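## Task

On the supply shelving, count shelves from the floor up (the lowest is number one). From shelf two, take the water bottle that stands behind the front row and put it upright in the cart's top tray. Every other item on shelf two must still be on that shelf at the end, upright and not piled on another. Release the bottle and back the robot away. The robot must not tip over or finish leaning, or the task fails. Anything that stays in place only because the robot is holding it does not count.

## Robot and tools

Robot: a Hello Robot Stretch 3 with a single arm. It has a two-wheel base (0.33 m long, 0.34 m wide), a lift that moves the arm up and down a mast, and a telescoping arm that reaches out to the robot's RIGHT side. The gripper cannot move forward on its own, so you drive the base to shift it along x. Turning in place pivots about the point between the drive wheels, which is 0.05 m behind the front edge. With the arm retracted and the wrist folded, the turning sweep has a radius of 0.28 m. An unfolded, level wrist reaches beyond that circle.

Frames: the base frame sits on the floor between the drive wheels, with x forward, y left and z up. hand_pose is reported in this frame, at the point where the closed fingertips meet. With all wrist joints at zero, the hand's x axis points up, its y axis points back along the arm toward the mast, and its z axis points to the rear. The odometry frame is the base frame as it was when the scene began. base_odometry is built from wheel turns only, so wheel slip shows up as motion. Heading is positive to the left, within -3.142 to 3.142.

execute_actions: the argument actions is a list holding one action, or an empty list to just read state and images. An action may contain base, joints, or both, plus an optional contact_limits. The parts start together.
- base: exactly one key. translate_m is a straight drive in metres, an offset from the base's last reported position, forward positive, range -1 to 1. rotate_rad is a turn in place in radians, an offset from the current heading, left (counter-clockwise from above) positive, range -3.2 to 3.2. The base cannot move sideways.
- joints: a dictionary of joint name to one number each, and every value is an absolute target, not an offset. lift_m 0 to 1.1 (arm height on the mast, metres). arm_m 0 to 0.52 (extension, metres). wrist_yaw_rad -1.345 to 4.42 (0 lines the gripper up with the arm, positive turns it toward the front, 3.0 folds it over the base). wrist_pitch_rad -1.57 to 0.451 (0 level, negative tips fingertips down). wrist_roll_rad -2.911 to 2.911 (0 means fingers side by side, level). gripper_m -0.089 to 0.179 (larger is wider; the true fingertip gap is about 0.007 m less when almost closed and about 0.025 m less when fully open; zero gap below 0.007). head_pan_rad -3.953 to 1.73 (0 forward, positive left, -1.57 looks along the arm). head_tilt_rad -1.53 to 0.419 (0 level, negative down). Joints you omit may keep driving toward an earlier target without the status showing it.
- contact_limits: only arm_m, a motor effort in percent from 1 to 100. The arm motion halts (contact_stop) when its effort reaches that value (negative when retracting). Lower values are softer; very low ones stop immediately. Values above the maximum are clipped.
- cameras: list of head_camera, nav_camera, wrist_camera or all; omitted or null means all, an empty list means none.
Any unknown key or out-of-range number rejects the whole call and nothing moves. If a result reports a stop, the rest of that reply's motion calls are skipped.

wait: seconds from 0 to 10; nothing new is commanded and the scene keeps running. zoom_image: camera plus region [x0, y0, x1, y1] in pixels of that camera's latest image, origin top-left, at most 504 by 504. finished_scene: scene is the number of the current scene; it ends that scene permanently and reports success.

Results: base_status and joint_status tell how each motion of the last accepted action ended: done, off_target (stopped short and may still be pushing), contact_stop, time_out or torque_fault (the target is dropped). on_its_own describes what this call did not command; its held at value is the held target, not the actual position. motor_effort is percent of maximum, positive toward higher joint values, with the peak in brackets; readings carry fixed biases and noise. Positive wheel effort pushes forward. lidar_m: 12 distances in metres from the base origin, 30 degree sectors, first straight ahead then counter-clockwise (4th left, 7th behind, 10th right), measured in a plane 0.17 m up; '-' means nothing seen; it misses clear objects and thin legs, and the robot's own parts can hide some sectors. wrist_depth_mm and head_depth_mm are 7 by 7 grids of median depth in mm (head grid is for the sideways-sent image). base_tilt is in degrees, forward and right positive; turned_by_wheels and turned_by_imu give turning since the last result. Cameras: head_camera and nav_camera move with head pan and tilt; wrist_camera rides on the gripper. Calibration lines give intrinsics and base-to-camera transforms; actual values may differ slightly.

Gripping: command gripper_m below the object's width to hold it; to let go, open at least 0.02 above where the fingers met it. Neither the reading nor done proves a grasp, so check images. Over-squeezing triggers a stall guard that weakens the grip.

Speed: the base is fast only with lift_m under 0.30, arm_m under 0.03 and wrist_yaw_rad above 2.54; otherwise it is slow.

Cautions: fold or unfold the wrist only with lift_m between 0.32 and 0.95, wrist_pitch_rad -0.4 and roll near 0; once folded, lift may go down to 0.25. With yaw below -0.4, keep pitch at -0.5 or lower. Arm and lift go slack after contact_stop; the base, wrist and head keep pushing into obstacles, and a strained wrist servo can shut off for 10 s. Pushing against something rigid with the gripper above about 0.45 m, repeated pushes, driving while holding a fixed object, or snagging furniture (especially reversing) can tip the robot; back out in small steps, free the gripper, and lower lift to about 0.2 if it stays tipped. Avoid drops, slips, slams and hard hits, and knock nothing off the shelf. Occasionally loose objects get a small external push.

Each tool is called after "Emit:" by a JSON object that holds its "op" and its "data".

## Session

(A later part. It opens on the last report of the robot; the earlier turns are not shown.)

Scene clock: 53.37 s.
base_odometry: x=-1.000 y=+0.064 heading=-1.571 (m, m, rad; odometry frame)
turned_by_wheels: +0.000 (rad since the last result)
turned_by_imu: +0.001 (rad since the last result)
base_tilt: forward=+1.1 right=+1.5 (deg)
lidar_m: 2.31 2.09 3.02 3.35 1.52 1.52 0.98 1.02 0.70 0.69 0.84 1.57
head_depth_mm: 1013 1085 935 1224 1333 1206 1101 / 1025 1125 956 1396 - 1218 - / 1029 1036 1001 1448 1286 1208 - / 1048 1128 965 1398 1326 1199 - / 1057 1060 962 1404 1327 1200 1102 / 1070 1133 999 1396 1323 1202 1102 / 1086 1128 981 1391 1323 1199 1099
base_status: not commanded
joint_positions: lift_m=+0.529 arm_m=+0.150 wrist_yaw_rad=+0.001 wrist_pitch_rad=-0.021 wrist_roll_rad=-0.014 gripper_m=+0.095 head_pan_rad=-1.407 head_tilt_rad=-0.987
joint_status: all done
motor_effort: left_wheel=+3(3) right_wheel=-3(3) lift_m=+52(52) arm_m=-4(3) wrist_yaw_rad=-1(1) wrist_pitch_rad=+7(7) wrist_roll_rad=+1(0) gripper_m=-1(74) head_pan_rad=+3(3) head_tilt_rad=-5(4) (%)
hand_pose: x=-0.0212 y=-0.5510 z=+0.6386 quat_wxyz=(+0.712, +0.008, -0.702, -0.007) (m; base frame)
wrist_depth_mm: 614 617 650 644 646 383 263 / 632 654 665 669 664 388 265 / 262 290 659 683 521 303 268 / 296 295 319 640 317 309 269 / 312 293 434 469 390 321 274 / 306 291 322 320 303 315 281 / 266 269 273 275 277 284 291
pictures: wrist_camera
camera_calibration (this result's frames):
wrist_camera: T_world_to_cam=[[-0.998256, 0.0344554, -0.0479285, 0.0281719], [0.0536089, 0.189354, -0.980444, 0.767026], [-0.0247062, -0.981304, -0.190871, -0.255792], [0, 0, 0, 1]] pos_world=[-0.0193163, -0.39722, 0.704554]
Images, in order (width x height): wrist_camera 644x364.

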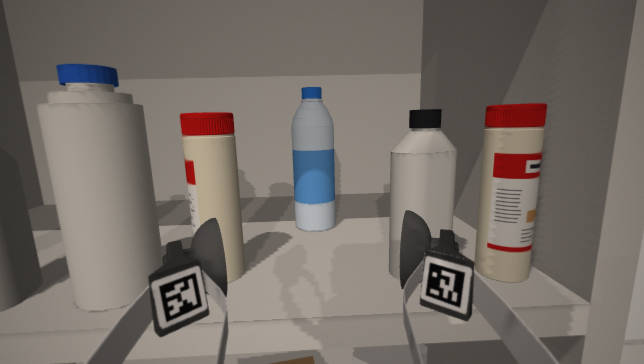

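Emit:
{"op": "execute_actions", "data": {"actions": [{"base":{"translate_m":0.007},"joints":{"arm_m":0.42,"gripper_m":0.10}}], "cameras": ["wrist_camera"]}}

Scene clock: 56.73 s.
base_odometry: x=-1.000 y=+0.057 heading=-1.571 (m, m, rad; odometry frame)
turned_by_wheels: +0.000 (rad since the last result)
turned_by_imu: +0.001 (rad since the last result)
base_tilt: forward=+1.1 right=+1.5 (deg)
lidar_m: 2.30 2.09 3.03 3.33 1.52 1.54 0.98 1.03 0.70 0.69 0.84 1.57
head_depth_mm: 1013 1098 946 1231 1331 1202 1096 / 1020 1125 - 1388 1325 1213 - / 1029 1003 1028 1344 1328 1209 - / 1042 1131 983 1394 1331 1207 - / 1055 1108 962 1395 1327 1202 1097 / 1073 1122 996 1394 1324 1200 1098 / 1082 1127 1000 1404 1331 1201 1100
base_status: done
joint_positions: lift_m=+0.529 arm_m=+0.420 wrist_yaw_rad=+0.000 wrist_pitch_rad=-0.021 wrist_roll_rad=-0.014 gripper_m=+0.100 head_pan_rad=-1.407 head_tilt_rad=-0.987
joint_status: all done
motor_effort: left_wheel=+3(8) right_wheel=-2(6) lift_m=+52(51) arm_m=+2(3) wrist_yaw_rad=+0(1) wrist_pitch_rad=+7(7) wrist_roll_rad=+1(0) gripper_m=+1(32) head_pan_rad=+2(2) head_tilt_rad=-5(5) (%)
hand_pose: x=-0.0214 y=-0.8203 z=+0.6386 quat_wxyz=(+0.712, +0.008, -0.702, -0.008) (m; base frame)
wrist_depth_mm: 388 381 396 392 400 393 269 / 395 396 404 198 412 387 270 / 405 412 411 189 431 404 270 / 418 428 424 193 445 398 273 / 430 429 443 198 444 378 274 / 339 338 324 207 317 314 277 / 250 237 244 218 241 239 236
pictures: wrist_camera
camera_calibration (this result's frames):
wrist_camera: T_world_to_cam=[[-0.998228, 0.0352637, -0.0479285, 0.0379077], [0.0537623, 0.18931, -0.980444, 0.817998], [-0.0255007, -0.981284, -0.190871, -0.520063], [0, 0, 0, 1]] pos_world=[-0.0193989, -0.666522, 0.704554]
Images, in order (width x height): wrist_camera 644x364.

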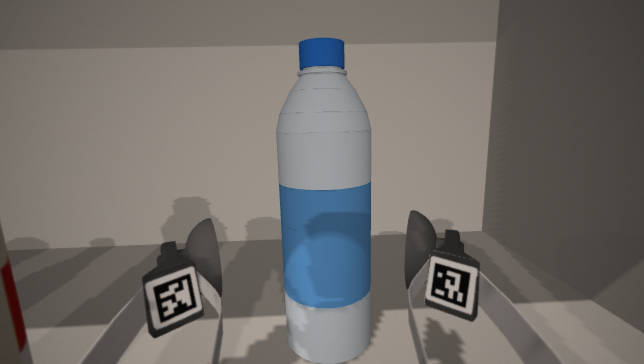

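Emit:
{"op": "execute_actions", "data": {"actions": [{"joints":{"arm_m":0.49,"gripper_m":0.125}}], "cameras": []}}

Emit:
{"op": "execute_actions", "data": {"actions": [{"joints":{"gripper_m":0.03}}], "cameras": []}}

Emit:
{"op": "execute_actions", "data": {"actions": [{"joints":{"lift_m":0.545}}], "cameras": ["wrist_camera"]}}

Emit:
{"op": "execute_actions", "data": {"actions": [{"joints":{"arm_m":0.12}}], "cameras": ["wrist_camera","head_camera"]}}

Scene clock: 58.60 s.
base_odometry: x=-1.000 y=+0.057 heading=-1.571 (m, m, rad; odometry frame)
turned_by_wheels: +0.000 (rad since the last result)
turned_by_imu: +0.000 (rad since the last result)
base_tilt: forward=+1.1 right=+1.5 (deg)
lidar_m: 2.30 2.09 3.00 3.35 1.52 1.53 0.98 1.03 0.70 0.69 0.84 1.57
head_depth_mm: 1014 1108 941 1225 1331 1205 1099 / 1021 1132 - 1395 1336 1216 - / 1032 1055 978 1342 1319 1211 - / 1044 1129 977 1394 1333 1205 - / 1059 1101 958 1393 1327 1198 1103 / 1067 1132 999 1397 1330 1204 1095 / 1085 1125 1005 1394 1330 1204 1099
base_status: not commanded
joint_positions: lift_m=+0.529 arm_m=+0.490 wrist_yaw_rad=+0.000 wrist_pitch_rad=-0.021 wrist_roll_rad=-0.014 gripper_m=+0.125 head_pan_rad=-1.407 head_tilt_rad=-0.987
joint_status: all done
motor_effort: left_wheel=+2(3) right_wheel=-3(2) lift_m=+52(52) arm_m=+3(3) wrist_yaw_rad=+0(0) wrist_pitch_rad=+7(7) wrist_roll_rad=+1(1) gripper_m=-1(79) head_pan_rad=+3(3) head_tilt_rad=-4(4) (%)
hand_pose: x=-0.0214 y=-0.8903 z=+0.6386 quat_wxyz=(+0.712, +0.008, -0.702, -0.008) (m; base frame)
wrist_depth_mm: 319 327 326 127 335 340 267 / 330 334 341 122 344 351 267 / 340 341 351 117 357 361 270 / 352 354 357 120 372 375 275 / 360 368 371 124 380 377 272 / 332 - 312 129 282 327 275 / 262 237 245 133 229 229 236
pictures: none
No camera images: the call's "cameras" was empty. Leave "cameras" out to get every camera's image.

Scene clock: 60.03 s.
base_odometry: x=-1.000 y=+0.057 heading=-1.571 (m, m, rad; odometry frame)
turned_by_wheels: +0.000 (rad since the last result)
turned_by_imu: +0.000 (rad since the last result)
base_tilt: forward=+1.1 right=+1.5 (deg)
lidar_m: 2.29 2.08 3.03 3.32 1.51 1.53 0.98 1.03 0.70 0.69 0.84 1.58
head_depth_mm: 1016 1106 939 1226 1325 1199 1100 / 1025 1132 - 1396 1330 1217 - / 1036 1071 983 1350 1327 1214 - / 1041 1122 977 1401 1328 1204 - / 1059 1077 962 1395 1330 1201 1098 / 1069 1129 1000 1388 1330 1204 1096 / 1080 1128 999 1402 1327 1192 1102
base_status: not commanded
joint_positions: lift_m=+0.529 arm_m=+0.490 wrist_yaw_rad=-0.013 wrist_pitch_rad=-0.017 wrist_roll_rad=-0.014 gripper_m=+0.031 head_pan_rad=-1.407 head_tilt_rad=-0.987
joint_status: all done
motor_effort: left_wheel=-4(4) right_wheel=+6(6) lift_m=+52(51) arm_m=+2(3) wrist_yaw_rad=+10(10) wrist_pitch_rad=+6(7) wrist_roll_rad=+1(1) gripper_m=-16(88) head_pan_rad=+3(3) head_tilt_rad=-5(4) (%)
hand_pose: x=-0.0247 y=-0.8904 z=+0.6397 quat_wxyz=(+0.712, +0.002, -0.702, -0.011) (m; base frame)
wrist_depth_mm: 316 321 327 126 341 341 260 / 325 336 336 121 350 353 260 / 340 341 345 116 360 358 265 / 347 353 353 118 376 377 266 / 357 367 366 123 384 386 267 / 339 334 136 127 140 315 271 / 254 252 238 131 233 239 237
pictures: none
No camera images: the call's "cameras" was empty. Leave "cameras" out to get every camera's image.

Scene clock: 60.87 s.
base_odometry: x=-1.000 y=+0.057 heading=-1.571 (m, m, rad; odometry frame)
turned_by_wheels: +0.000 (rad since the last result)
turned_by_imu: +0.001 (rad since the last result)
base_tilt: forward=+1.1 right=+1.5 (deg)
lidar_m: 2.30 2.09 3.03 3.34 1.51 1.53 0.98 1.03 0.70 0.69 0.84 1.57
head_depth_mm: 1009 1107 941 1227 1329 1204 1096 / 1023 1128 - 1399 1328 1211 - / 1028 956 981 1352 1327 1207 - / 1046 1133 975 1391 1333 1202 - / 1058 1110 961 1399 1333 1204 1100 / 1068 1129 999 1391 1329 1199 1093 / 1080 1131 997 1393 1325 1205 1100
base_status: not commanded
joint_positions: lift_m=+0.544 arm_m=+0.490 wrist_yaw_rad=-0.002 wrist_pitch_rad=-0.065 wrist_roll_rad=-0.014 gripper_m=+0.031 head_pan_rad=-1.407 head_tilt_rad=-0.987
joint_status: all done
motor_effort: left_wheel=+1(4) right_wheel=-1(7) lift_m=+57(56) arm_m=+2(2) wrist_yaw_rad=+1(10) wrist_pitch_rad=+21(22) wrist_roll_rad=+1(0) gripper_m=-14(15) head_pan_rad=+3(2) head_tilt_rad=-4(4) (%)
hand_pose: x=-0.0221 y=-0.8888 z=+0.6420 quat_wxyz=(+0.712, +0.023, -0.702, -0.024) (m; base frame)
wrist_depth_mm: 318 321 322 125 334 338 265 / 329 331 332 122 346 348 268 / 340 341 343 116 358 359 270 / 352 357 358 118 373 370 274 / 369 368 368 122 390 376 272 / 322 322 133 126 144 301 272 / 249 250 235 132 240 238 234
pictures: wrist_camera
camera_calibration (this result's frames):
wrist_camera: T_world_to_cam=[[-0.998131, 0.039882, -0.046302, 0.0429103], [0.0543433, 0.232721, -0.971024, 0.866925], [-0.0279509, -0.971725, -0.234453, -0.550177], [0, 0, 0, 1]] pos_world=[-0.0196594, -0.738084, 0.714801]
Images, in order (width x height): wrist_camera 644x364.

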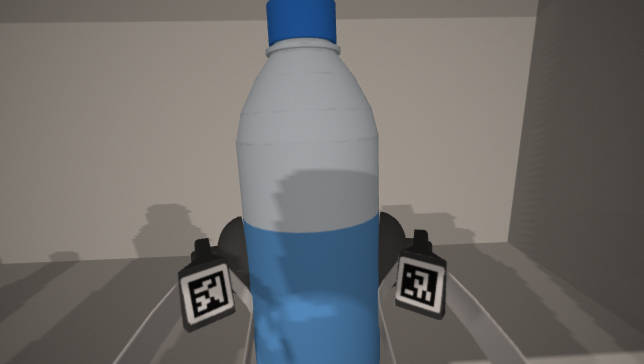

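Scene clock: 64.80 s.
base_odometry: x=-1.000 y=+0.057 heading=-1.571 (m, m, rad; odometry frame)
turned_by_wheels: +0.000 (rad since the last result)
turned_by_imu: +0.001 (rad since the last result)
base_tilt: forward=+1.1 right=+1.5 (deg)
lidar_m: 2.29 2.09 3.01 3.33 1.52 1.54 0.98 1.03 0.70 0.69 0.84 1.58
head_depth_mm: 1014 1104 946 1228 1328 1207 1097 / 1022 1125 956 1389 - 1221 - / 1033 1126 977 811 - 1211 - / 1047 1128 976 1399 1332 1197 - / 1060 1107 962 1406 1333 1205 1096 / 1073 1133 1000 1396 1328 1200 1102 / 1082 1129 998 1394 1319 1200 1101
base_status: not commanded
joint_positions: lift_m=+0.544 arm_m=+0.120 wrist_yaw_rad=-0.001 wrist_pitch_rad=-0.075 wrist_roll_rad=-0.014 gripper_m=+0.031 head_pan_rad=-1.407 head_tilt_rad=-0.987
joint_status: all done
motor_effort: left_wheel=+2(2) right_wheel=-2(2) lift_m=+56(55) arm_m=-3(4) wrist_yaw_rad=+0(2) wrist_pitch_rad=+24(24) wrist_roll_rad=+0(0) gripper_m=-15(15) head_pan_rad=+2(3) head_tilt_rad=-4(4) (%)
hand_pose: x=-0.0217 y=-0.5190 z=+0.6395 quat_wxyz=(+0.712, +0.027, -0.702, -0.027) (m; base frame)
wrist_depth_mm: 642 633 635 126 652 398 272 / 654 648 678 122 682 378 277 / 637 299 326 116 342 333 289 / 339 306 340 119 344 336 304 / 341 316 353 123 358 355 322 / 317 319 134 127 143 319 858 / 640 820 690 131 659 387 875
pictures: head_camera (sideways: a quarter turn clockwise sets it upright), wrist_camera
camera_calibration (this result's frames):
head_camera: T_world_to_cam=[[-0.0946235, 0.834366, -0.543028, 0.730602], [0.992087, 0.124249, 0.0180369, -0.0292485], [0.0825202, -0.537024, -0.839521, 1.05318], [0, 0, 0, 1]] pos_world=[0.0112406, -0.0403726, 1.28143]
wrist_camera: T_world_to_cam=[[-0.998185, 0.0389518, -0.0459307, 0.0276794], [0.0540298, 0.242328, -0.968689, 0.781922], [-0.0266019, -0.969412, -0.243992, -0.184135], [0, 0, 0, 1]] pos_world=[-0.0195163, -0.369062, 0.713783]
Images, in order (width x height): head_camera 896x504, wrist_camera 644x364.

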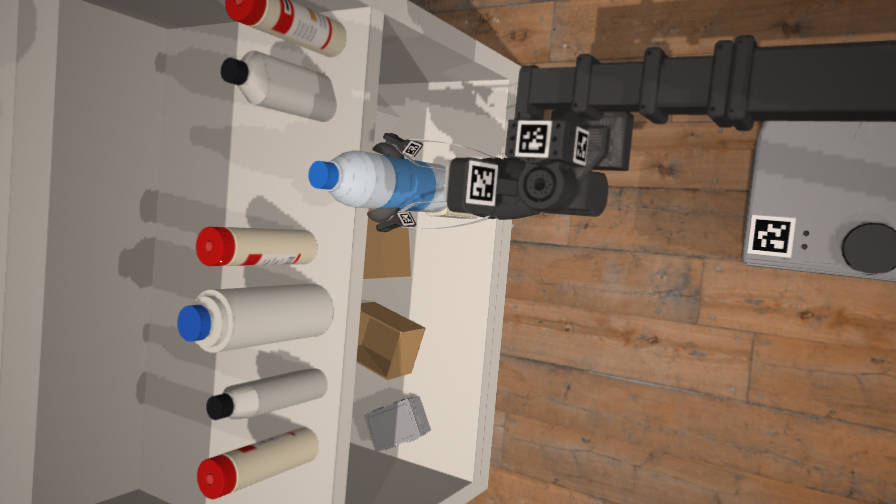

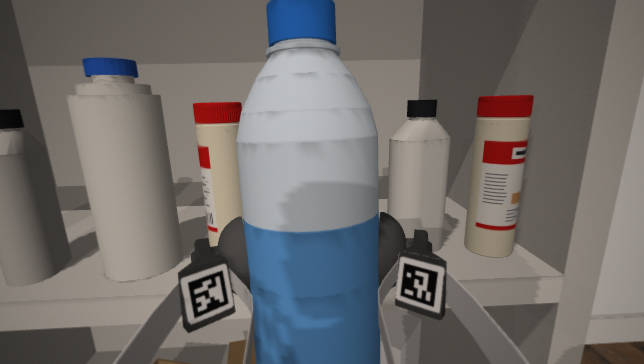

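Emit:
{"op": "execute_actions", "data": {"actions": [{"base":{"translate_m":0.15},"joints":{"lift_m":0.11,"wrist_pitch_rad":0.05}}], "cameras": []}}

Emit:
{"op": "execute_actions", "data": {"actions": [{"joints":{"arm_m":0.33}}], "cameras": []}}

Emit:
{"op": "execute_actions", "data": {"actions": [{"joints":{"lift_m":0.07}}], "cameras": ["head_camera"]}}

Scene clock: 69.87 s.
base_odometry: x=-1.000 y=-0.093 heading=-1.570 (m, m, rad; odometry frame)
turned_by_wheels: +0.000 (rad since the last result)
turned_by_imu: +0.000 (rad since the last result)
base_tilt: forward=+1.1 right=+1.5 (deg)
lidar_m: 2.15 1.94 2.92 3.35 1.74 1.63 1.13 1.19 0.72 0.48 0.77 1.57
head_depth_mm: 1015 1109 975 1386 1329 1202 1102 / 1022 1130 960 1349 1322 1201 - / 1033 1127 961 1375 1310 - - / 1041 1130 958 1391 1328 1201 - / 1055 1124 964 1400 1327 1202 1096 / 1067 1133 1002 1378 1330 1200 1099 / 882 958 984 1431 1339 1201 1101
base_status: done
joint_positions: lift_m=+0.111 arm_m=+0.120 wrist_yaw_rad=-0.001 wrist_pitch_rad=-0.031 wrist_roll_rad=-0.014 gripper_m=+0.031 head_pan_rad=-1.407 head_tilt_rad=-0.987
joint_status: wrist_pitch_rad off_target (ended at -0.031, target +0.050); the others done
motor_effort: left_wheel=+2(8) right_wheel=-3(4) lift_m=+19(50) arm_m=-4(3) wrist_yaw_rad=+1(1) wrist_pitch_rad=+26(26) wrist_roll_rad=+0(0) gripper_m=-13(14) head_pan_rad=+3(2) head_tilt_rad=-4(4) (%)
hand_pose: x=-0.0217 y=-0.5207 z=+0.2173 quat_wxyz=(+0.712, +0.011, -0.702, -0.011) (m; base frame)
wrist_depth_mm: 548 661 655 126 672 622 421 / 536 665 675 123 696 628 433 / 534 692 691 117 715 594 434 / 529 711 543 119 348 544 440 / 462 469 444 123 335 487 434 / 399 397 134 127 144 357 368 / 305 306 305 131 316 319 322
pictures: none
No camera images: the call's "cameras" was empty. Leave "cameras" out to get every camera's image.

Scene clock: 72.63 s.
base_odometry: x=-1.000 y=-0.093 heading=-1.570 (m, m, rad; odometry frame)
turned_by_wheels: +0.000 (rad since the last result)
turned_by_imu: +0.000 (rad since the last result)
base_tilt: forward=+1.0 right=+1.5 (deg)
lidar_m: 2.14 1.94 2.92 3.33 1.73 1.62 1.13 1.19 0.72 0.69 0.76 1.57
head_depth_mm: 1013 1108 979 1385 1329 1198 1100 / 1018 1124 961 1346 1326 1201 - / 1033 1128 963 1350 1287 1217 - / 1047 1130 953 1379 1329 1206 - / 1055 1128 967 1398 1332 1204 1097 / 1073 1129 1002 1377 1324 1203 1097 / 881 961 986 1434 1326 1203 1098
base_status: not commanded
joint_positions: lift_m=+0.111 arm_m=+0.330 wrist_yaw_rad=-0.001 wrist_pitch_rad=-0.031 wrist_roll_rad=-0.014 gripper_m=+0.031 head_pan_rad=-1.407 head_tilt_rad=-0.987
joint_status: all done
motor_effort: left_wheel=+3(3) right_wheel=-3(3) lift_m=+19(20) arm_m=+3(3) wrist_yaw_rad=+0(1) wrist_pitch_rad=+26(26) wrist_roll_rad=+1(1) gripper_m=-14(13) head_pan_rad=+3(3) head_tilt_rad=-5(5) (%)
hand_pose: x=-0.0217 y=-0.7300 z=+0.2174 quat_wxyz=(+0.712, +0.011, -0.702, -0.011) (m; base frame)
wrist_depth_mm: 467 472 466 127 478 485 420 / 474 487 485 122 510 510 424 / 487 491 498 116 511 518 433 / 499 509 511 118 531 410 385 / 497 379 297 123 309 404 151 / 239 248 134 127 143 340 132 / 251 241 281 131 290 171 130
pictures: none
No camera images: the call's "cameras" was empty. Leave "cameras" out to get every camera's image.

Scene clock: 73.80 s.
base_odometry: x=-1.000 y=-0.093 heading=-1.570 (m, m, rad; odometry frame)
turned_by_wheels: +0.000 (rad since the last result)
turned_by_imu: +0.000 (rad since the last result)
base_tilt: forward=+1.1 right=+1.5 (deg)
lidar_m: 2.14 1.94 2.92 3.34 1.74 1.63 1.13 1.19 0.72 0.70 0.77 1.57
head_depth_mm: 1015 1108 979 1386 1329 1208 1098 / 1019 1123 964 1345 1330 1199 - / 1038 1124 961 1354 1305 1207 - / 1045 1130 957 1386 1325 1195 - / 1059 1128 966 1393 1331 1202 1100 / 1068 1132 995 1377 1333 1202 1093 / 886 959 990 1444 1321 1199 1102
base_status: not commanded
joint_positions: lift_m=+0.071 arm_m=+0.330 wrist_yaw_rad=-0.001 wrist_pitch_rad=-0.008 wrist_roll_rad=-0.014 gripper_m=+0.031 head_pan_rad=-1.407 head_tilt_rad=-0.987
joint_status: all done
motor_effort: left_wheel=+2(2) right_wheel=-3(3) lift_m=+18(15) arm_m=+2(2) wrist_yaw_rad=+1(1) wrist_pitch_rad=+19(26) wrist_roll_rad=+1(1) gripper_m=-13(14) head_pan_rad=+3(3) head_tilt_rad=-5(5) (%)
hand_pose: x=-0.0217 y=-0.7307 z=+0.1833 quat_wxyz=(+0.712, +0.003, -0.702, -0.003) (m; base frame)
wrist_depth_mm: 462 469 465 128 493 493 433 / 480 486 486 124 502 511 429 / 484 501 495 117 515 515 412 / 502 512 368 119 342 395 138 / 279 279 294 123 300 315 126 / 236 235 135 126 141 300 127 / 242 234 236 130 243 173 129
pictures: head_camera (sideways: a quarter turn clockwise sets it upright)
camera_calibration (this result's frames):
head_camera: T_world_to_cam=[[-0.0946326, 0.83438, -0.543006, 0.730573], [0.992086, 0.124257, 0.0180359, -0.0292471], [0.0825208, -0.537002, -0.839535, 1.0532], [0, 0, 0, 1]] pos_world=[0.0112409, -0.040372, 1.28143]
Images, in order (width x height): head_camera 896x504.

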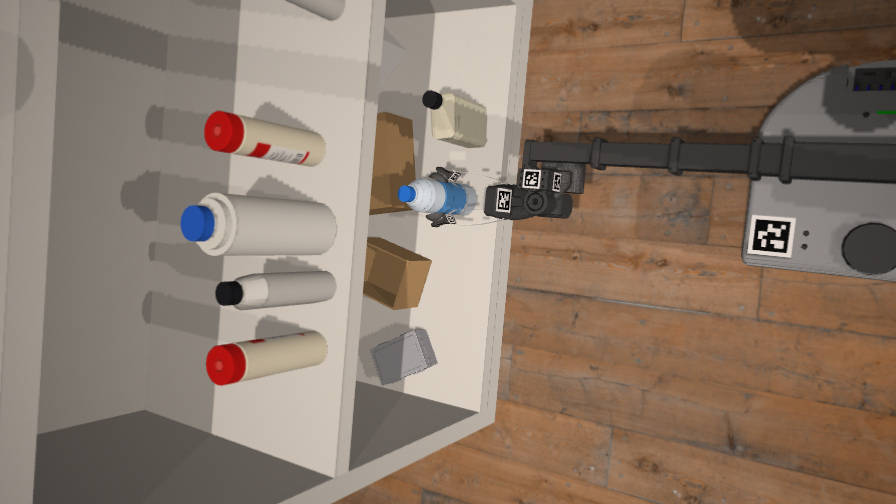

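Emit:
{"op": "execute_actions", "data": {"actions": [{"joints":{"gripper_m":0.115,"wrist_pitch_rad":0.0}}], "cameras": []}}

Emit:
{"op": "execute_actions", "data": {"actions": [{"joints":{"arm_m":0.2}}], "cameras": []}}

Emit:
{"op": "execute_actions", "data": {"actions": [{"base":{"translate_m":-0.157},"joints":{"lift_m":0.043}}], "cameras": ["wrist_camera"]}}

Scene clock: 75.30 s.
base_odometry: x=-1.000 y=-0.093 heading=-1.570 (m, m, rad; odometry frame)
turned_by_wheels: +0.000 (rad since the last result)
turned_by_imu: +0.000 (rad since the last result)
base_tilt: forward=+1.1 right=+1.4 (deg)
lidar_m: 2.14 1.95 2.91 3.33 1.74 1.62 1.13 1.19 0.72 0.70 0.76 1.57
head_depth_mm: 1015 1117 978 1391 1328 1202 1100 / 1020 1124 959 1349 1320 1200 - / 1032 1130 964 1362 1310 1212 - / 1047 1129 956 1382 1329 1206 - / 1056 1136 967 1394 1329 1206 1099 / 1070 1128 1000 1382 1330 1205 1101 / 885 961 983 1436 1334 1202 1099
base_status: not commanded
joint_positions: lift_m=+0.071 arm_m=+0.330 wrist_yaw_rad=-0.002 wrist_pitch_rad=-0.018 wrist_roll_rad=-0.014 gripper_m=+0.115 head_pan_rad=-1.407 head_tilt_rad=-0.987
joint_status: all done
motor_effort: left_wheel=+2(2) right_wheel=-2(3) lift_m=+18(17) arm_m=+2(2) wrist_yaw_rad=+1(2) wrist_pitch_rad=+6(18) wrist_roll_rad=+1(1) gripper_m=+0(78) head_pan_rad=+2(3) head_tilt_rad=-4(3) (%)
hand_pose: x=-0.0218 y=-0.7304 z=+0.1807 quat_wxyz=(+0.712, +0.006, -0.702, -0.007) (m; base frame)
wrist_depth_mm: 461 466 464 124 489 487 425 / 481 486 478 119 500 505 430 / 485 497 491 114 509 512 408 / 502 505 364 117 327 389 135 / 234 262 320 121 295 377 126 / 236 227 292 125 298 160 127 / 244 237 234 130 241 227 129
pictures: none
No camera images: the call's "cameras" was empty. Leave "cameras" out to get every camera's image.

Scene clock: 77.50 s.
base_odometry: x=-1.000 y=-0.093 heading=-1.570 (m, m, rad; odometry frame)
turned_by_wheels: +0.000 (rad since the last result)
turned_by_imu: +0.000 (rad since the last result)
base_tilt: forward=+1.1 right=+1.5 (deg)
lidar_m: 2.15 1.94 2.91 3.33 1.74 1.63 1.13 1.19 0.72 0.70 0.76 1.57
head_depth_mm: 1010 1113 986 1390 1330 1202 1099 / 1021 1122 960 1348 1327 1204 - / 1033 1131 964 1356 1365 1202 - / 1045 1127 958 1386 1324 1197 - / 1055 1130 969 1398 1324 1201 1104 / 1065 1131 999 1372 1330 1205 1102 / 883 959 988 1429 1326 1201 1103
base_status: not commanded
joint_positions: lift_m=+0.071 arm_m=+0.200 wrist_yaw_rad=-0.001 wrist_pitch_rad=-0.019 wrist_roll_rad=-0.014 gripper_m=+0.115 head_pan_rad=-1.407 head_tilt_rad=-0.987
joint_status: all done
motor_effort: left_wheel=+2(3) right_wheel=-3(3) lift_m=+18(18) arm_m=-3(5) wrist_yaw_rad=+1(1) wrist_pitch_rad=+6(6) wrist_roll_rad=+1(1) gripper_m=-1(0) head_pan_rad=+3(2) head_tilt_rad=-4(4) (%)
hand_pose: x=-0.0218 y=-0.6011 z=+0.1804 quat_wxyz=(+0.712, +0.007, -0.702, -0.007) (m; base frame)
wrist_depth_mm: 552 586 587 600 606 607 425 / 542 601 611 604 620 627 429 / 525 619 619 247 654 259 434 / 535 632 628 253 434 247 431 / 391 369 438 262 423 257 408 / 335 355 325 274 318 270 309 / 253 237 246 244 242 235 238
pictures: none
No camera images: the call's "cameras" was empty. Leave "cameras" out to get every camera's image.

Scene clock: 80.10 s.
base_odometry: x=-1.000 y=+0.064 heading=-1.570 (m, m, rad; odometry frame)
turned_by_wheels: +0.000 (rad since the last result)
turned_by_imu: +0.001 (rad since the last result)
base_tilt: forward=+1.1 right=+1.5 (deg)
lidar_m: 2.31 2.09 3.02 3.34 1.52 1.53 0.97 1.02 0.70 0.68 0.84 1.58
head_depth_mm: 1013 1077 936 1224 1328 1200 1100 / 1026 1127 955 1372 1332 1203 - / 1031 1122 998 1351 1370 1205 - / 1042 1132 967 1371 1332 1209 - / 1057 1080 961 1408 1328 1207 1103 / 1076 1127 994 1394 1333 1200 1096 / 1085 1127 981 1391 1329 1204 1094
base_status: done
joint_positions: lift_m=+0.044 arm_m=+0.200 wrist_yaw_rad=-0.001 wrist_pitch_rad=-0.019 wrist_roll_rad=-0.014 gripper_m=+0.115 head_pan_rad=-1.407 head_tilt_rad=-0.987
joint_status: all done
motor_effort: left_wheel=+3(4) right_wheel=-3(9) lift_m=+15(17) arm_m=-3(4) wrist_yaw_rad=+1(1) wrist_pitch_rad=+6(6) wrist_roll_rad=+1(0) gripper_m=+0(0) head_pan_rad=+3(2) head_tilt_rad=-4(4) (%)
hand_pose: x=-0.0218 y=-0.6011 z=+0.1535 quat_wxyz=(+0.712, +0.007, -0.702, -0.007) (m; base frame)
wrist_depth_mm: 581 580 584 612 596 387 264 / 604 242 606 608 619 385 266 / 614 242 627 241 527 387 265 / 372 248 395 246 504 392 268 / 357 255 397 252 383 348 270 / 279 261 256 255 265 277 247 / 212 215 219 221 224 229 229
pictures: wrist_camera
camera_calibration (this result's frames):
wrist_camera: T_world_to_cam=[[-0.998177, 0.0366097, -0.04799, 0.00737981], [0.0540306, 0.187509, -0.980776, 0.299872], [-0.0269074, -0.98158, -0.189145, -0.397991], [0, 0, 0, 1]] pos_world=[-0.0195448, -0.447159, 0.219183]
Images, in order (width x height): wrist_camera 644x364.

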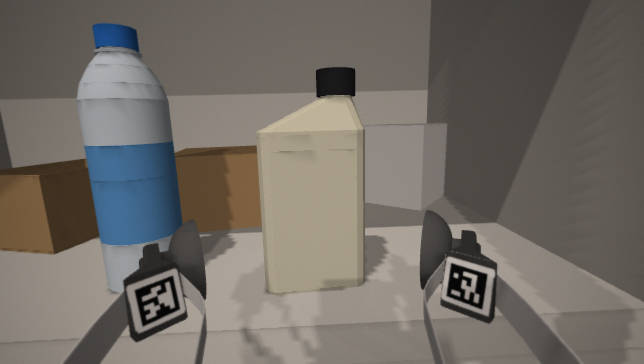

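Emit:
{"op": "execute_actions", "data": {"actions": [{"joints":{"arm_m":0.33,"gripper_m":0.125}}], "cameras": []}}

Emit:
{"op": "execute_actions", "data": {"actions": [{"joints":{"gripper_m":0.05}}], "cameras": []}}

Emit:
{"op": "execute_actions", "data": {"actions": [{"joints":{"lift_m":0.065}}], "cameras": []}}

Emit:
{"op": "execute_actions", "data": {"actions": [{"joints":{"arm_m":0.12}}], "cameras": []}}

Emit:
{"op": "execute_actions", "data": {"actions": [{"joints":{"lift_m":0.525}}], "cameras": ["wrist_camera"]}}

Emit:
{"op": "execute_actions", "data": {"actions": [{"joints":{"arm_m":0.43}}], "cameras": []}}

Emit:
{"op": "execute_actions", "data": {"actions": [{"joints":{"lift_m":0.50}}], "cameras": ["head_camera"]}}

Scene clock: 82.57 s.
base_odometry: x=-1.000 y=+0.064 heading=-1.570 (m, m, rad; odometry frame)
turned_by_wheels: +0.000 (rad since the last result)
turned_by_imu: +0.000 (rad since the last result)
base_tilt: forward=+1.0 right=+1.5 (deg)
lidar_m: 2.30 2.09 3.03 3.33 1.51 1.52 0.97 1.02 0.70 0.69 0.84 1.58
head_depth_mm: 1009 1080 939 1227 1330 1200 1101 / 1024 1128 956 1378 1327 1204 - / 1033 1126 993 1347 1295 1208 - / 1041 1125 968 1370 1328 1201 - / 1052 1081 962 1397 1329 1205 1100 / 1068 1125 997 1398 1330 1209 1100 / 1082 1125 978 1398 1323 1203 1101
base_status: not commanded
joint_positions: lift_m=+0.044 arm_m=+0.330 wrist_yaw_rad=-0.001 wrist_pitch_rad=-0.019 wrist_roll_rad=-0.014 gripper_m=+0.125 head_pan_rad=-1.407 head_tilt_rad=-0.987
joint_status: all done
motor_effort: left_wheel=+3(3) right_wheel=-3(3) lift_m=+17(15) arm_m=+2(1) wrist_yaw_rad=+1(1) wrist_pitch_rad=+6(6) wrist_roll_rad=+0(0) gripper_m=+0(50) head_pan_rad=+3(3) head_tilt_rad=-4(4) (%)
hand_pose: x=-0.0218 y=-0.7304 z=+0.1535 quat_wxyz=(+0.712, +0.007, -0.702, -0.007) (m; base frame)
wrist_depth_mm: 464 470 474 472 483 377 262 / 476 481 495 120 495 382 263 / 483 500 110 111 118 365 264 / 248 272 109 113 120 360 266 / 155 276 112 116 123 347 268 / 153 - 116 120 126 277 246 / 149 199 120 124 139 191 197
pictures: none
No camera images: the call's "cameras" was empty. Leave "cameras" out to get every camera's image.

Scene clock: 83.80 s.
base_odometry: x=-1.000 y=+0.064 heading=-1.570 (m, m, rad; odometry frame)
turned_by_wheels: +0.000 (rad since the last result)
turned_by_imu: +0.000 (rad since the last result)
base_tilt: forward=+1.1 right=+1.4 (deg)
lidar_m: 2.30 2.09 3.03 3.33 1.51 1.53 0.97 1.03 0.70 0.69 0.84 1.57
head_depth_mm: 1019 1080 942 1225 1324 1199 1096 / 1023 1132 953 1366 1321 1200 - / 1033 1126 999 1350 1299 1215 - / 1045 1131 967 1375 1322 1197 - / 1058 1085 962 1412 1321 1211 1101 / 1071 1131 1002 1391 1323 1207 1101 / 1086 1132 978 1399 1333 1204 1100
base_status: not commanded
joint_positions: lift_m=+0.044 arm_m=+0.330 wrist_yaw_rad=-0.001 wrist_pitch_rad=-0.019 wrist_roll_rad=-0.014 gripper_m=+0.051 head_pan_rad=-1.407 head_tilt_rad=-0.987
joint_status: all done
motor_effort: left_wheel=+3(3) right_wheel=-2(2) lift_m=+16(15) arm_m=+3(2) wrist_yaw_rad=+1(1) wrist_pitch_rad=+6(7) wrist_roll_rad=+1(1) gripper_m=-17(93) head_pan_rad=+3(3) head_tilt_rad=-6(4) (%)
hand_pose: x=-0.0218 y=-0.7304 z=+0.1535 quat_wxyz=(+0.712, +0.007, -0.702, -0.007) (m; base frame)
wrist_depth_mm: 463 467 481 471 478 379 265 / 484 484 494 120 499 385 261 / 484 494 111 110 115 366 264 / 247 272 108 110 116 368 266 / 154 275 111 114 118 341 268 / 153 276 115 118 123 259 245 / 151 198 120 122 131 200 197
pictures: none
No camera images: the call's "cameras" was empty. Leave "cameras" out to get every camera's image.

Scene clock: 84.73 s.
base_odometry: x=-1.000 y=+0.064 heading=-1.570 (m, m, rad; odometry frame)
turned_by_wheels: +0.000 (rad since the last result)
turned_by_imu: +0.000 (rad since the last result)
base_tilt: forward=+1.1 right=+1.5 (deg)
lidar_m: 2.30 2.09 3.01 3.33 1.52 1.52 0.97 1.02 0.70 0.71 0.84 1.57
head_depth_mm: 1014 1079 943 1222 1327 1200 1100 / 1021 1130 952 1372 1330 1202 - / 1034 1131 1002 1349 1306 1211 - / 1045 1131 968 1366 1330 1206 - / 1061 1081 962 1401 1324 1200 1096 / 1069 1129 998 1392 1323 1202 1100 / 1088 1123 980 1390 1324 1202 1098
base_status: not commanded
joint_positions: lift_m=+0.064 arm_m=+0.330 wrist_yaw_rad=-0.001 wrist_pitch_rad=-0.023 wrist_roll_rad=-0.014 gripper_m=+0.051 head_pan_rad=-1.407 head_tilt_rad=-0.987
joint_status: all done
motor_effort: left_wheel=+3(3) right_wheel=-3(2) lift_m=+52(52) arm_m=+2(3) wrist_yaw_rad=+1(1) wrist_pitch_rad=+8(8) wrist_roll_rad=+1(0) gripper_m=-18(19) head_pan_rad=+3(3) head_tilt_rad=-5(5) (%)
hand_pose: x=-0.0218 y=-0.7302 z=+0.1729 quat_wxyz=(+0.712, +0.008, -0.702, -0.009) (m; base frame)
wrist_depth_mm: 458 470 475 471 482 379 262 / 480 478 487 121 494 384 262 / 480 499 111 109 115 382 264 / 246 324 108 111 116 364 266 / 155 274 111 114 119 365 267 / 153 281 115 118 122 294 263 / 149 225 120 122 131 228 224
pictures: none
No camera images: the call's "cameras" was empty. Leave "cameras" out to get every camera's image.

Scene clock: 87.50 s.
base_odometry: x=-1.000 y=+0.064 heading=-1.570 (m, m, rad; odometry frame)
turned_by_wheels: +0.000 (rad since the last result)
turned_by_imu: +0.000 (rad since the last result)
base_tilt: forward=+1.1 right=+1.5 (deg)
lidar_m: 2.30 2.09 3.02 3.34 1.51 1.53 0.98 1.02 0.70 0.48 0.84 1.58
head_depth_mm: 1010 1078 937 1222 1326 1198 1097 / 1022 1127 955 1362 1338 1203 - / 1034 1125 998 1390 1295 1189 - / 1045 1127 971 1372 1324 1201 - / 1063 1082 962 1404 1326 1201 1099 / 1074 1131 999 1396 1319 1200 1098 / 1080 1128 979 1391 1328 1204 1098
base_status: not commanded
joint_positions: lift_m=+0.064 arm_m=+0.120 wrist_yaw_rad=-0.001 wrist_pitch_rad=-0.024 wrist_roll_rad=-0.014 gripper_m=+0.051 head_pan_rad=-1.407 head_tilt_rad=-0.987
joint_status: all done
motor_effort: left_wheel=+3(3) right_wheel=-3(3) lift_m=+52(52) arm_m=-3(2) wrist_yaw_rad=+1(1) wrist_pitch_rad=+8(8) wrist_roll_rad=+1(1) gripper_m=-18(17) head_pan_rad=+3(3) head_tilt_rad=-5(3) (%)
hand_pose: x=-0.0217 y=-0.5209 z=+0.1726 quat_wxyz=(+0.712, +0.009, -0.702, -0.009) (m; base frame)
wrist_depth_mm: 656 660 663 669 512 381 269 / 647 663 689 120 530 388 280 / 684 682 112 109 115 393 291 / 507 424 108 111 116 390 294 / 431 424 111 114 119 375 317 / 318 326 115 119 122 315 316 / 300 306 120 122 131 320 324
pictures: none
No camera images: the call's "cameras" was empty. Leave "cameras" out to get every camera's image.

Scene clock: 92.50 s.
base_odometry: x=-1.000 y=+0.064 heading=-1.570 (m, m, rad; odometry frame)
turned_by_wheels: +0.000 (rad since the last result)
turned_by_imu: +0.001 (rad since the last result)
base_tilt: forward=+1.1 right=+1.5 (deg)
lidar_m: 2.30 2.09 3.01 3.34 1.51 1.53 0.97 1.02 0.70 0.71 0.84 1.58
head_depth_mm: 1015 1080 936 1229 1323 1213 1098 / 1024 1130 952 1374 - 1221 - / 1032 1127 984 803 - 1210 - / 1043 1126 966 1372 1321 1202 - / 1060 1080 963 1405 1326 1199 1100 / 1075 1127 1000 1392 1325 1206 1099 / 1085 1133 982 1392 1328 1201 1096
base_status: not commanded
joint_positions: lift_m=+0.524 arm_m=+0.120 wrist_yaw_rad=-0.001 wrist_pitch_rad=-0.025 wrist_roll_rad=-0.014 gripper_m=+0.051 head_pan_rad=-1.407 head_tilt_rad=-0.987
joint_status: all done
motor_effort: left_wheel=+3(3) right_wheel=-3(3) lift_m=+52(55) arm_m=-3(4) wrist_yaw_rad=+1(1) wrist_pitch_rad=+8(8) wrist_roll_rad=+1(0) gripper_m=-17(17) head_pan_rad=+4(3) head_tilt_rad=-4(5) (%)
hand_pose: x=-0.0217 y=-0.5209 z=+0.6326 quat_wxyz=(+0.712, +0.009, -0.702, -0.009) (m; base frame)
wrist_depth_mm: 657 673 674 662 523 382 268 / 647 688 681 120 524 391 278 / 296 347 111 110 115 327 293 / 306 340 108 111 116 337 296 / 322 338 112 115 119 348 313 / 321 319 115 118 123 317 317 / 610 785 120 122 131 436 864
pictures: wrist_camera
camera_calibration (this result's frames):
wrist_camera: T_world_to_cam=[[-0.998184, 0.0366737, -0.0477937, 0.0273987], [0.0539993, 0.192971, -0.979717, 0.75692], [-0.026707, -0.980519, -0.194601, -0.224667], [0, 0, 0, 1]] pos_world=[-0.0195244, -0.367359, 0.699157]
Images, in order (width x height): wrist_camera 644x364.

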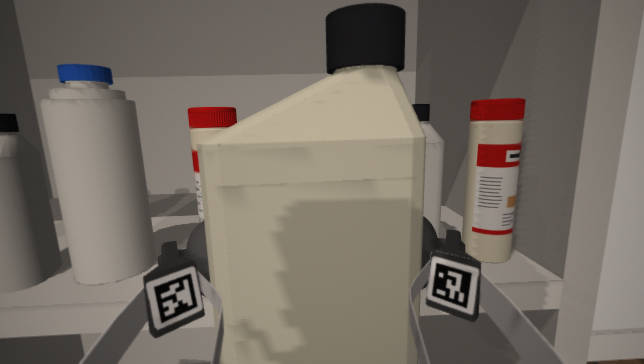

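Scene clock: 96.00 s.
base_odometry: x=-1.000 y=+0.064 heading=-1.570 (m, m, rad; odometry frame)
turned_by_wheels: +0.000 (rad since the last result)
turned_by_imu: +0.001 (rad since the last result)
base_tilt: forward=+1.1 right=+1.5 (deg)
lidar_m: 2.30 2.09 3.01 3.33 1.52 1.53 0.97 1.02 0.70 0.71 0.84 1.57
head_depth_mm: 1014 1082 938 1223 1321 1205 1097 / 1025 1120 - 1398 1329 1200 - / 1035 936 1009 1387 1328 1213 - / 1044 1134 968 1365 1328 1201 - / 1053 1076 962 1400 1327 1202 1099 / 1072 1129 998 1397 1329 1198 1094 / 1084 1127 980 1390 1324 1200 1096
base_status: not commanded
joint_positions: lift_m=+0.524 arm_m=+0.430 wrist_yaw_rad=-0.001 wrist_pitch_rad=-0.025 wrist_roll_rad=-0.014 gripper_m=+0.051 head_pan_rad=-1.407 head_tilt_rad=-0.987
joint_status: all done
motor_effort: left_wheel=+3(3) right_wheel=-3(3) lift_m=+52(52) arm_m=+2(3) wrist_yaw_rad=+1(1) wrist_pitch_rad=+8(8) wrist_roll_rad=+1(0) gripper_m=-17(18) head_pan_rad=+3(3) head_tilt_rad=-4(5) (%)
hand_pose: x=-0.0217 y=-0.8302 z=+0.6326 quat_wxyz=(+0.712, +0.009, -0.702, -0.009) (m; base frame)
wrist_depth_mm: 375 379 381 388 392 379 261 / 387 388 395 121 402 384 262 / 399 404 112 110 115 384 266 / 407 416 108 111 116 390 264 / 423 427 111 114 119 370 269 / 323 329 115 119 123 297 266 / 240 228 120 122 131 229 227
pictures: none
No camera images: the call's "cameras" was empty. Leave "cameras" out to get every camera's image.

Scene clock: 97.00 s.
base_odometry: x=-1.000 y=+0.064 heading=-1.570 (m, m, rad; odometry frame)
turned_by_wheels: +0.000 (rad since the last result)
turned_by_imu: +0.000 (rad since the last result)
base_tilt: forward=+1.1 right=+1.5 (deg)
lidar_m: 2.30 2.10 3.02 3.34 1.51 1.53 0.97 1.02 0.70 0.71 0.84 1.57
head_depth_mm: 1012 1083 936 1227 1325 1200 1099 / 1021 1126 944 1371 - - - / 1037 1107 - 1391 1329 1209 - / 1043 1127 966 1376 1330 1204 - / 1061 1076 962 1402 1329 1201 1098 / 1069 1127 998 1396 1321 1202 1100 / 1082 1129 979 1397 1328 1201 1099
base_status: not commanded
joint_positions: lift_m=+0.501 arm_m=+0.430 wrist_yaw_rad=-0.001 wrist_pitch_rad=-0.018 wrist_roll_rad=-0.014 gripper_m=+0.051 head_pan_rad=-1.407 head_tilt_rad=-0.987
joint_status: all done
motor_effort: left_wheel=+3(3) right_wheel=-3(3) lift_m=+14(46) arm_m=+3(2) wrist_yaw_rad=+1(1) wrist_pitch_rad=+6(8) wrist_roll_rad=+0(1) gripper_m=-18(18) head_pan_rad=+3(3) head_tilt_rad=-5(3) (%)
hand_pose: x=-0.0217 y=-0.8304 z=+0.6107 quat_wxyz=(+0.712, +0.006, -0.702, -0.007) (m; base frame)
wrist_depth_mm: 374 382 381 385 394 380 261 / 386 385 390 120 403 385 263 / 394 402 111 110 115 387 262 / 407 417 108 111 116 385 266 / 416 409 112 114 118 344 268 / 277 285 115 118 122 261 247 / 211 200 119 122 132 200 197
pictures: head_camera (sideways: a quarter turn clockwise sets it upright)
camera_calibration (this result's frames):
head_camera: T_world_to_cam=[[-0.0946353, 0.834382, -0.543002, 0.730568], [0.992086, 0.124259, 0.0180357, -0.0292469], [0.0825218, -0.536998, -0.839538, 1.0532], [0, 0, 0, 1]] pos_world=[0.011241, -0.0403719, 1.28143]
Images, in order (width x height): head_camera 896x504.

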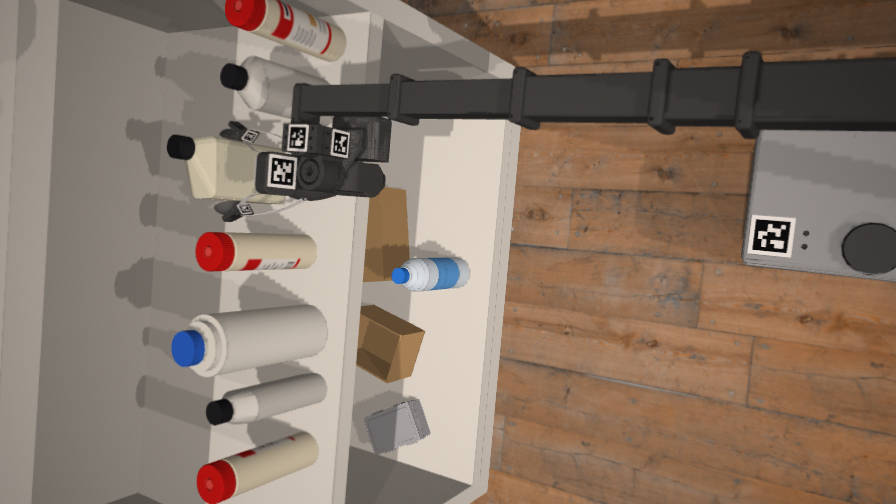

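Emit:
{"op": "execute_actions", "data": {"actions": [{"joints":{"gripper_m":0.105}}], "cameras": []}}

Emit:
{"op": "execute_actions", "data": {"actions": [{"joints":{"arm_m":0.375}}], "cameras": []}}

Emit:
{"op": "execute_actions", "data": {"actions": [{"joints":{"gripper_m":0.04}}], "cameras": []}}

Emit:
{"op": "execute_actions", "data": {"actions": [{"joints":{"arm_m":0.15}}], "cameras": ["wrist_camera"]}}

Emit:
{"op": "execute_actions", "data": {"actions": [{"base":{"translate_m":0.157},"joints":{"lift_m":0.07,"gripper_m":0.12}}], "cameras": ["wrist_camera"]}}

Scene clock: 98.30 s.
base_odometry: x=-1.000 y=+0.064 heading=-1.570 (m, m, rad; odometry frame)
turned_by_wheels: +0.000 (rad since the last result)
turned_by_imu: +0.000 (rad since the last result)
base_tilt: forward=+1.1 right=+1.5 (deg)
lidar_m: 2.30 2.09 3.00 3.31 1.51 1.53 0.97 1.02 0.70 0.71 0.84 1.57
head_depth_mm: 1012 1086 935 1219 1328 1204 1099 / 1028 1123 945 1373 - - - / 1035 948 - 1398 1328 1211 - / 1045 1130 970 1369 1324 1204 - / 1055 1079 959 1403 1330 1203 1098 / 1072 1131 994 1392 1330 1204 1095 / 1080 1132 980 1392 1329 1200 1099
base_status: not commanded
joint_positions: lift_m=+0.501 arm_m=+0.430 wrist_yaw_rad=-0.001 wrist_pitch_rad=-0.018 wrist_roll_rad=-0.014 gripper_m=+0.105 head_pan_rad=-1.407 head_tilt_rad=-0.987
joint_status: all done
motor_effort: left_wheel=+3(3) right_wheel=-2(3) lift_m=+15(15) arm_m=+3(3) wrist_yaw_rad=+1(0) wrist_pitch_rad=+6(6) wrist_roll_rad=+1(0) gripper_m=+0(73) head_pan_rad=+3(3) head_tilt_rad=-4(4) (%)
hand_pose: x=-0.0217 y=-0.8304 z=+0.6107 quat_wxyz=(+0.712, +0.006, -0.702, -0.007) (m; base frame)
wrist_depth_mm: 377 380 389 386 397 376 259 / 383 393 395 120 406 378 265 / 393 398 109 111 119 382 261 / 408 410 109 112 119 389 266 / 414 407 112 116 122 347 264 / 278 295 116 120 125 275 247 / 211 198 121 124 135 199 199
pictures: none
No camera images: the call's "cameras" was empty. Leave "cameras" out to get every camera's image.

Scene clock: 99.83 s.
base_odometry: x=-1.000 y=+0.064 heading=-1.570 (m, m, rad; odometry frame)
turned_by_wheels: +0.000 (rad since the last result)
turned_by_imu: +0.000 (rad since the last result)
base_tilt: forward=+1.1 right=+1.5 (deg)
lidar_m: 2.30 2.09 3.01 3.33 1.51 1.52 0.97 1.03 0.70 0.71 0.84 1.58
head_depth_mm: 1009 1086 936 1221 1327 1204 1095 / 1020 1126 938 1352 - - - / 1036 1021 1002 1369 1334 1213 - / 1050 1128 969 1371 1326 1203 - / 1057 1079 961 1410 1323 1200 1100 / 1073 1126 1000 1393 1321 1200 1097 / 1086 1129 980 1390 1333 1205 1100
base_status: not commanded
joint_positions: lift_m=+0.501 arm_m=+0.375 wrist_yaw_rad=-0.001 wrist_pitch_rad=-0.019 wrist_roll_rad=-0.014 gripper_m=+0.105 head_pan_rad=-1.407 head_tilt_rad=-0.987
joint_status: all done
motor_effort: left_wheel=+3(3) right_wheel=-3(3) lift_m=+14(14) arm_m=-3(4) wrist_yaw_rad=+1(1) wrist_pitch_rad=+6(6) wrist_roll_rad=+0(1) gripper_m=-1(0) head_pan_rad=+3(3) head_tilt_rad=-3(5) (%)
hand_pose: x=-0.0217 y=-0.7761 z=+0.6106 quat_wxyz=(+0.712, +0.007, -0.702, -0.007) (m; base frame)
wrist_depth_mm: 424 432 435 435 438 381 260 / 431 431 449 174 461 380 252 / 111 456 453 164 478 384 90 / 110 465 472 167 484 389 90 / 109 407 172 173 387 347 91 / 109 277 181 178 248 259 93 / 110 198 196 184 201 191 94
pictures: none
No camera images: the call's "cameras" was empty. Leave "cameras" out to get every camera's image.

Scene clock: 100.97 s.
base_odometry: x=-1.000 y=+0.064 heading=-1.570 (m, m, rad; odometry frame)
turned_by_wheels: +0.000 (rad since the last result)
turned_by_imu: +0.000 (rad since the last result)
base_tilt: forward=+1.0 right=+1.5 (deg)
lidar_m: 2.31 2.09 3.01 3.34 1.51 1.53 0.97 1.02 0.70 0.71 0.84 1.58
head_depth_mm: 1011 1080 938 1228 1327 1201 1094 / 1024 1124 947 1353 - - - / 1035 1103 999 1380 1327 1207 - / 1042 1127 967 1375 1326 1205 - / 1054 1083 960 1398 1326 1202 1097 / 1068 1128 1001 1391 1332 1200 1102 / 1081 1129 980 1397 1327 1206 1101
base_status: not commanded
joint_positions: lift_m=+0.501 arm_m=+0.375 wrist_yaw_rad=-0.001 wrist_pitch_rad=-0.019 wrist_roll_rad=-0.014 gripper_m=+0.040 head_pan_rad=-1.407 head_tilt_rad=-0.987
joint_status: all done
motor_effort: left_wheel=+3(3) right_wheel=-3(2) lift_m=+15(16) arm_m=-4(3) wrist_yaw_rad=+1(1) wrist_pitch_rad=+6(6) wrist_roll_rad=+1(0) gripper_m=+0(80) head_pan_rad=+3(3) head_tilt_rad=-4(4) (%)
hand_pose: x=-0.0217 y=-0.7761 z=+0.6106 quat_wxyz=(+0.712, +0.007, -0.702, -0.007) (m; base frame)
wrist_depth_mm: 422 424 434 439 442 379 263 / 434 442 448 439 460 382 249 / 111 460 455 171 467 384 90 / 110 467 474 171 486 388 90 / 109 408 404 175 348 343 92 / 109 271 - 181 279 259 93 / 110 200 202 188 202 199 95
pictures: none
No camera images: the call's "cameras" was empty. Leave "cameras" out to get every camera's image.

Scene clock: 103.87 s.
base_odometry: x=-1.000 y=+0.064 heading=-1.570 (m, m, rad; odometry frame)
turned_by_wheels: +0.000 (rad since the last result)
turned_by_imu: +0.000 (rad since the last result)
base_tilt: forward=+1.1 right=+1.5 (deg)
lidar_m: 2.31 2.09 3.01 3.32 1.51 1.52 0.97 1.02 0.70 0.71 0.84 1.58
head_depth_mm: 1010 1082 936 1225 1325 1201 1101 / 1023 1122 956 1376 - - - / 1035 1107 989 1415 1295 1207 - / 1048 1131 971 1370 1324 1201 - / 1057 1082 959 1405 1329 1206 1096 / 1071 1129 1001 1395 1325 1200 1098 / 1084 1124 976 1393 1332 1200 1098
base_status: not commanded
joint_positions: lift_m=+0.501 arm_m=+0.150 wrist_yaw_rad=-0.001 wrist_pitch_rad=-0.019 wrist_roll_rad=-0.014 gripper_m=+0.040 head_pan_rad=-1.407 head_tilt_rad=-0.987
joint_status: all done
motor_effort: left_wheel=+3(3) right_wheel=-3(2) lift_m=+15(14) arm_m=-3(4) wrist_yaw_rad=+0(1) wrist_pitch_rad=+6(6) wrist_roll_rad=+1(1) gripper_m=+0(1) head_pan_rad=+3(3) head_tilt_rad=-4(5) (%)
hand_pose: x=-0.0217 y=-0.5511 z=+0.6104 quat_wxyz=(+0.712, +0.007, -0.702, -0.007) (m; base frame)
wrist_depth_mm: 617 627 654 633 645 380 266 / 265 623 643 659 661 339 265 / 269 675 321 403 307 304 269 / 276 568 330 402 310 310 269 / 285 339 324 393 322 317 273 / 283 278 - 271 280 278 283 / 661 771 776 797 670 379 303
pictures: wrist_camera
camera_calibration (this result's frames):
wrist_camera: T_world_to_cam=[[-0.998188, 0.0363174, -0.0479783, 0.0273878], [0.0539729, 0.187848, -0.980714, 0.73879], [-0.0266044, -0.981526, -0.189468, -0.262246], [0, 0, 0, 1]] pos_world=[-0.0195133, -0.397176, 0.676169]
Images, in order (width x height): wrist_camera 644x364.

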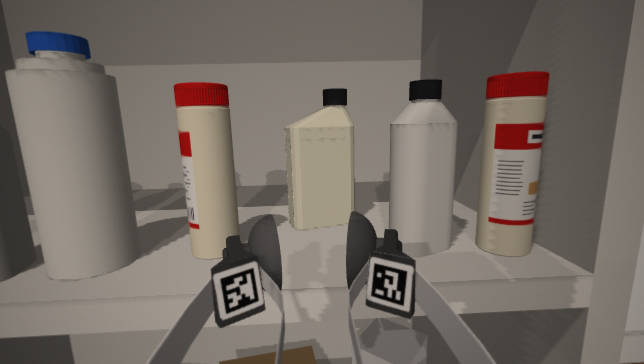

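Scene clock: 108.60 s.
base_odometry: x=-1.000 y=-0.093 heading=-1.570 (m, m, rad; odometry frame)
turned_by_wheels: +0.000 (rad since the last result)
turned_by_imu: +0.000 (rad since the last result)
base_tilt: forward=+1.1 right=+1.5 (deg)
lidar_m: 2.15 1.93 2.92 3.34 1.73 1.63 1.13 1.19 0.77 0.80 0.77 1.58
head_depth_mm: 1013 1078 965 1379 1325 1204 1105 / 1025 1122 962 1393 1329 1198 - / 1035 1125 960 1355 1348 1188 - / 1042 1133 955 1387 1325 1205 - / 1060 1132 963 1398 1327 1199 1097 / 1068 1127 999 1387 1325 1201 1101 / 887 959 983 1438 1321 1199 1097
base_status: done
joint_positions: lift_m=+0.071 arm_m=+0.150 wrist_yaw_rad=-0.001 wrist_pitch_rad=-0.019 wrist_roll_rad=-0.014 gripper_m=+0.120 head_pan_rad=-1.407 head_tilt_rad=-0.987
joint_status: all done
motor_effort: left_wheel=+2(6) right_wheel=-3(4) lift_m=+16(14) arm_m=-3(4) wrist_yaw_rad=+1(1) wrist_pitch_rad=+7(6) wrist_roll_rad=+1(0) gripper_m=-1(79) head_pan_rad=+3(3) head_tilt_rad=-3(5) (%)
hand_pose: x=-0.0217 y=-0.5510 z=+0.1804 quat_wxyz=(+0.712, +0.007, -0.702, -0.007) (m; base frame)
wrist_depth_mm: 541 630 634 650 657 615 430 / 536 649 649 655 679 614 437 / 529 670 679 298 702 558 436 / 533 687 540 306 500 565 435 / 385 431 425 319 467 446 405 / 335 346 325 317 306 336 306 / 266 269 273 271 276 283 289
pictures: wrist_camera
camera_calibration (this result's frames):
wrist_camera: T_world_to_cam=[[-0.998188, 0.0363183, -0.0479778, 0.00675606], [0.0539731, 0.187865, -0.980711, 0.317065], [-0.0266044, -0.981523, -0.189485, -0.34371], [0, 0, 0, 1]] pos_world=[-0.0195134, -0.39717, 0.246145]
Images, in order (width x height): wrist_camera 644x364.

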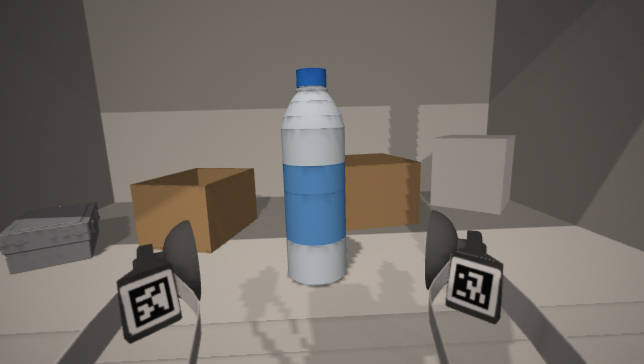

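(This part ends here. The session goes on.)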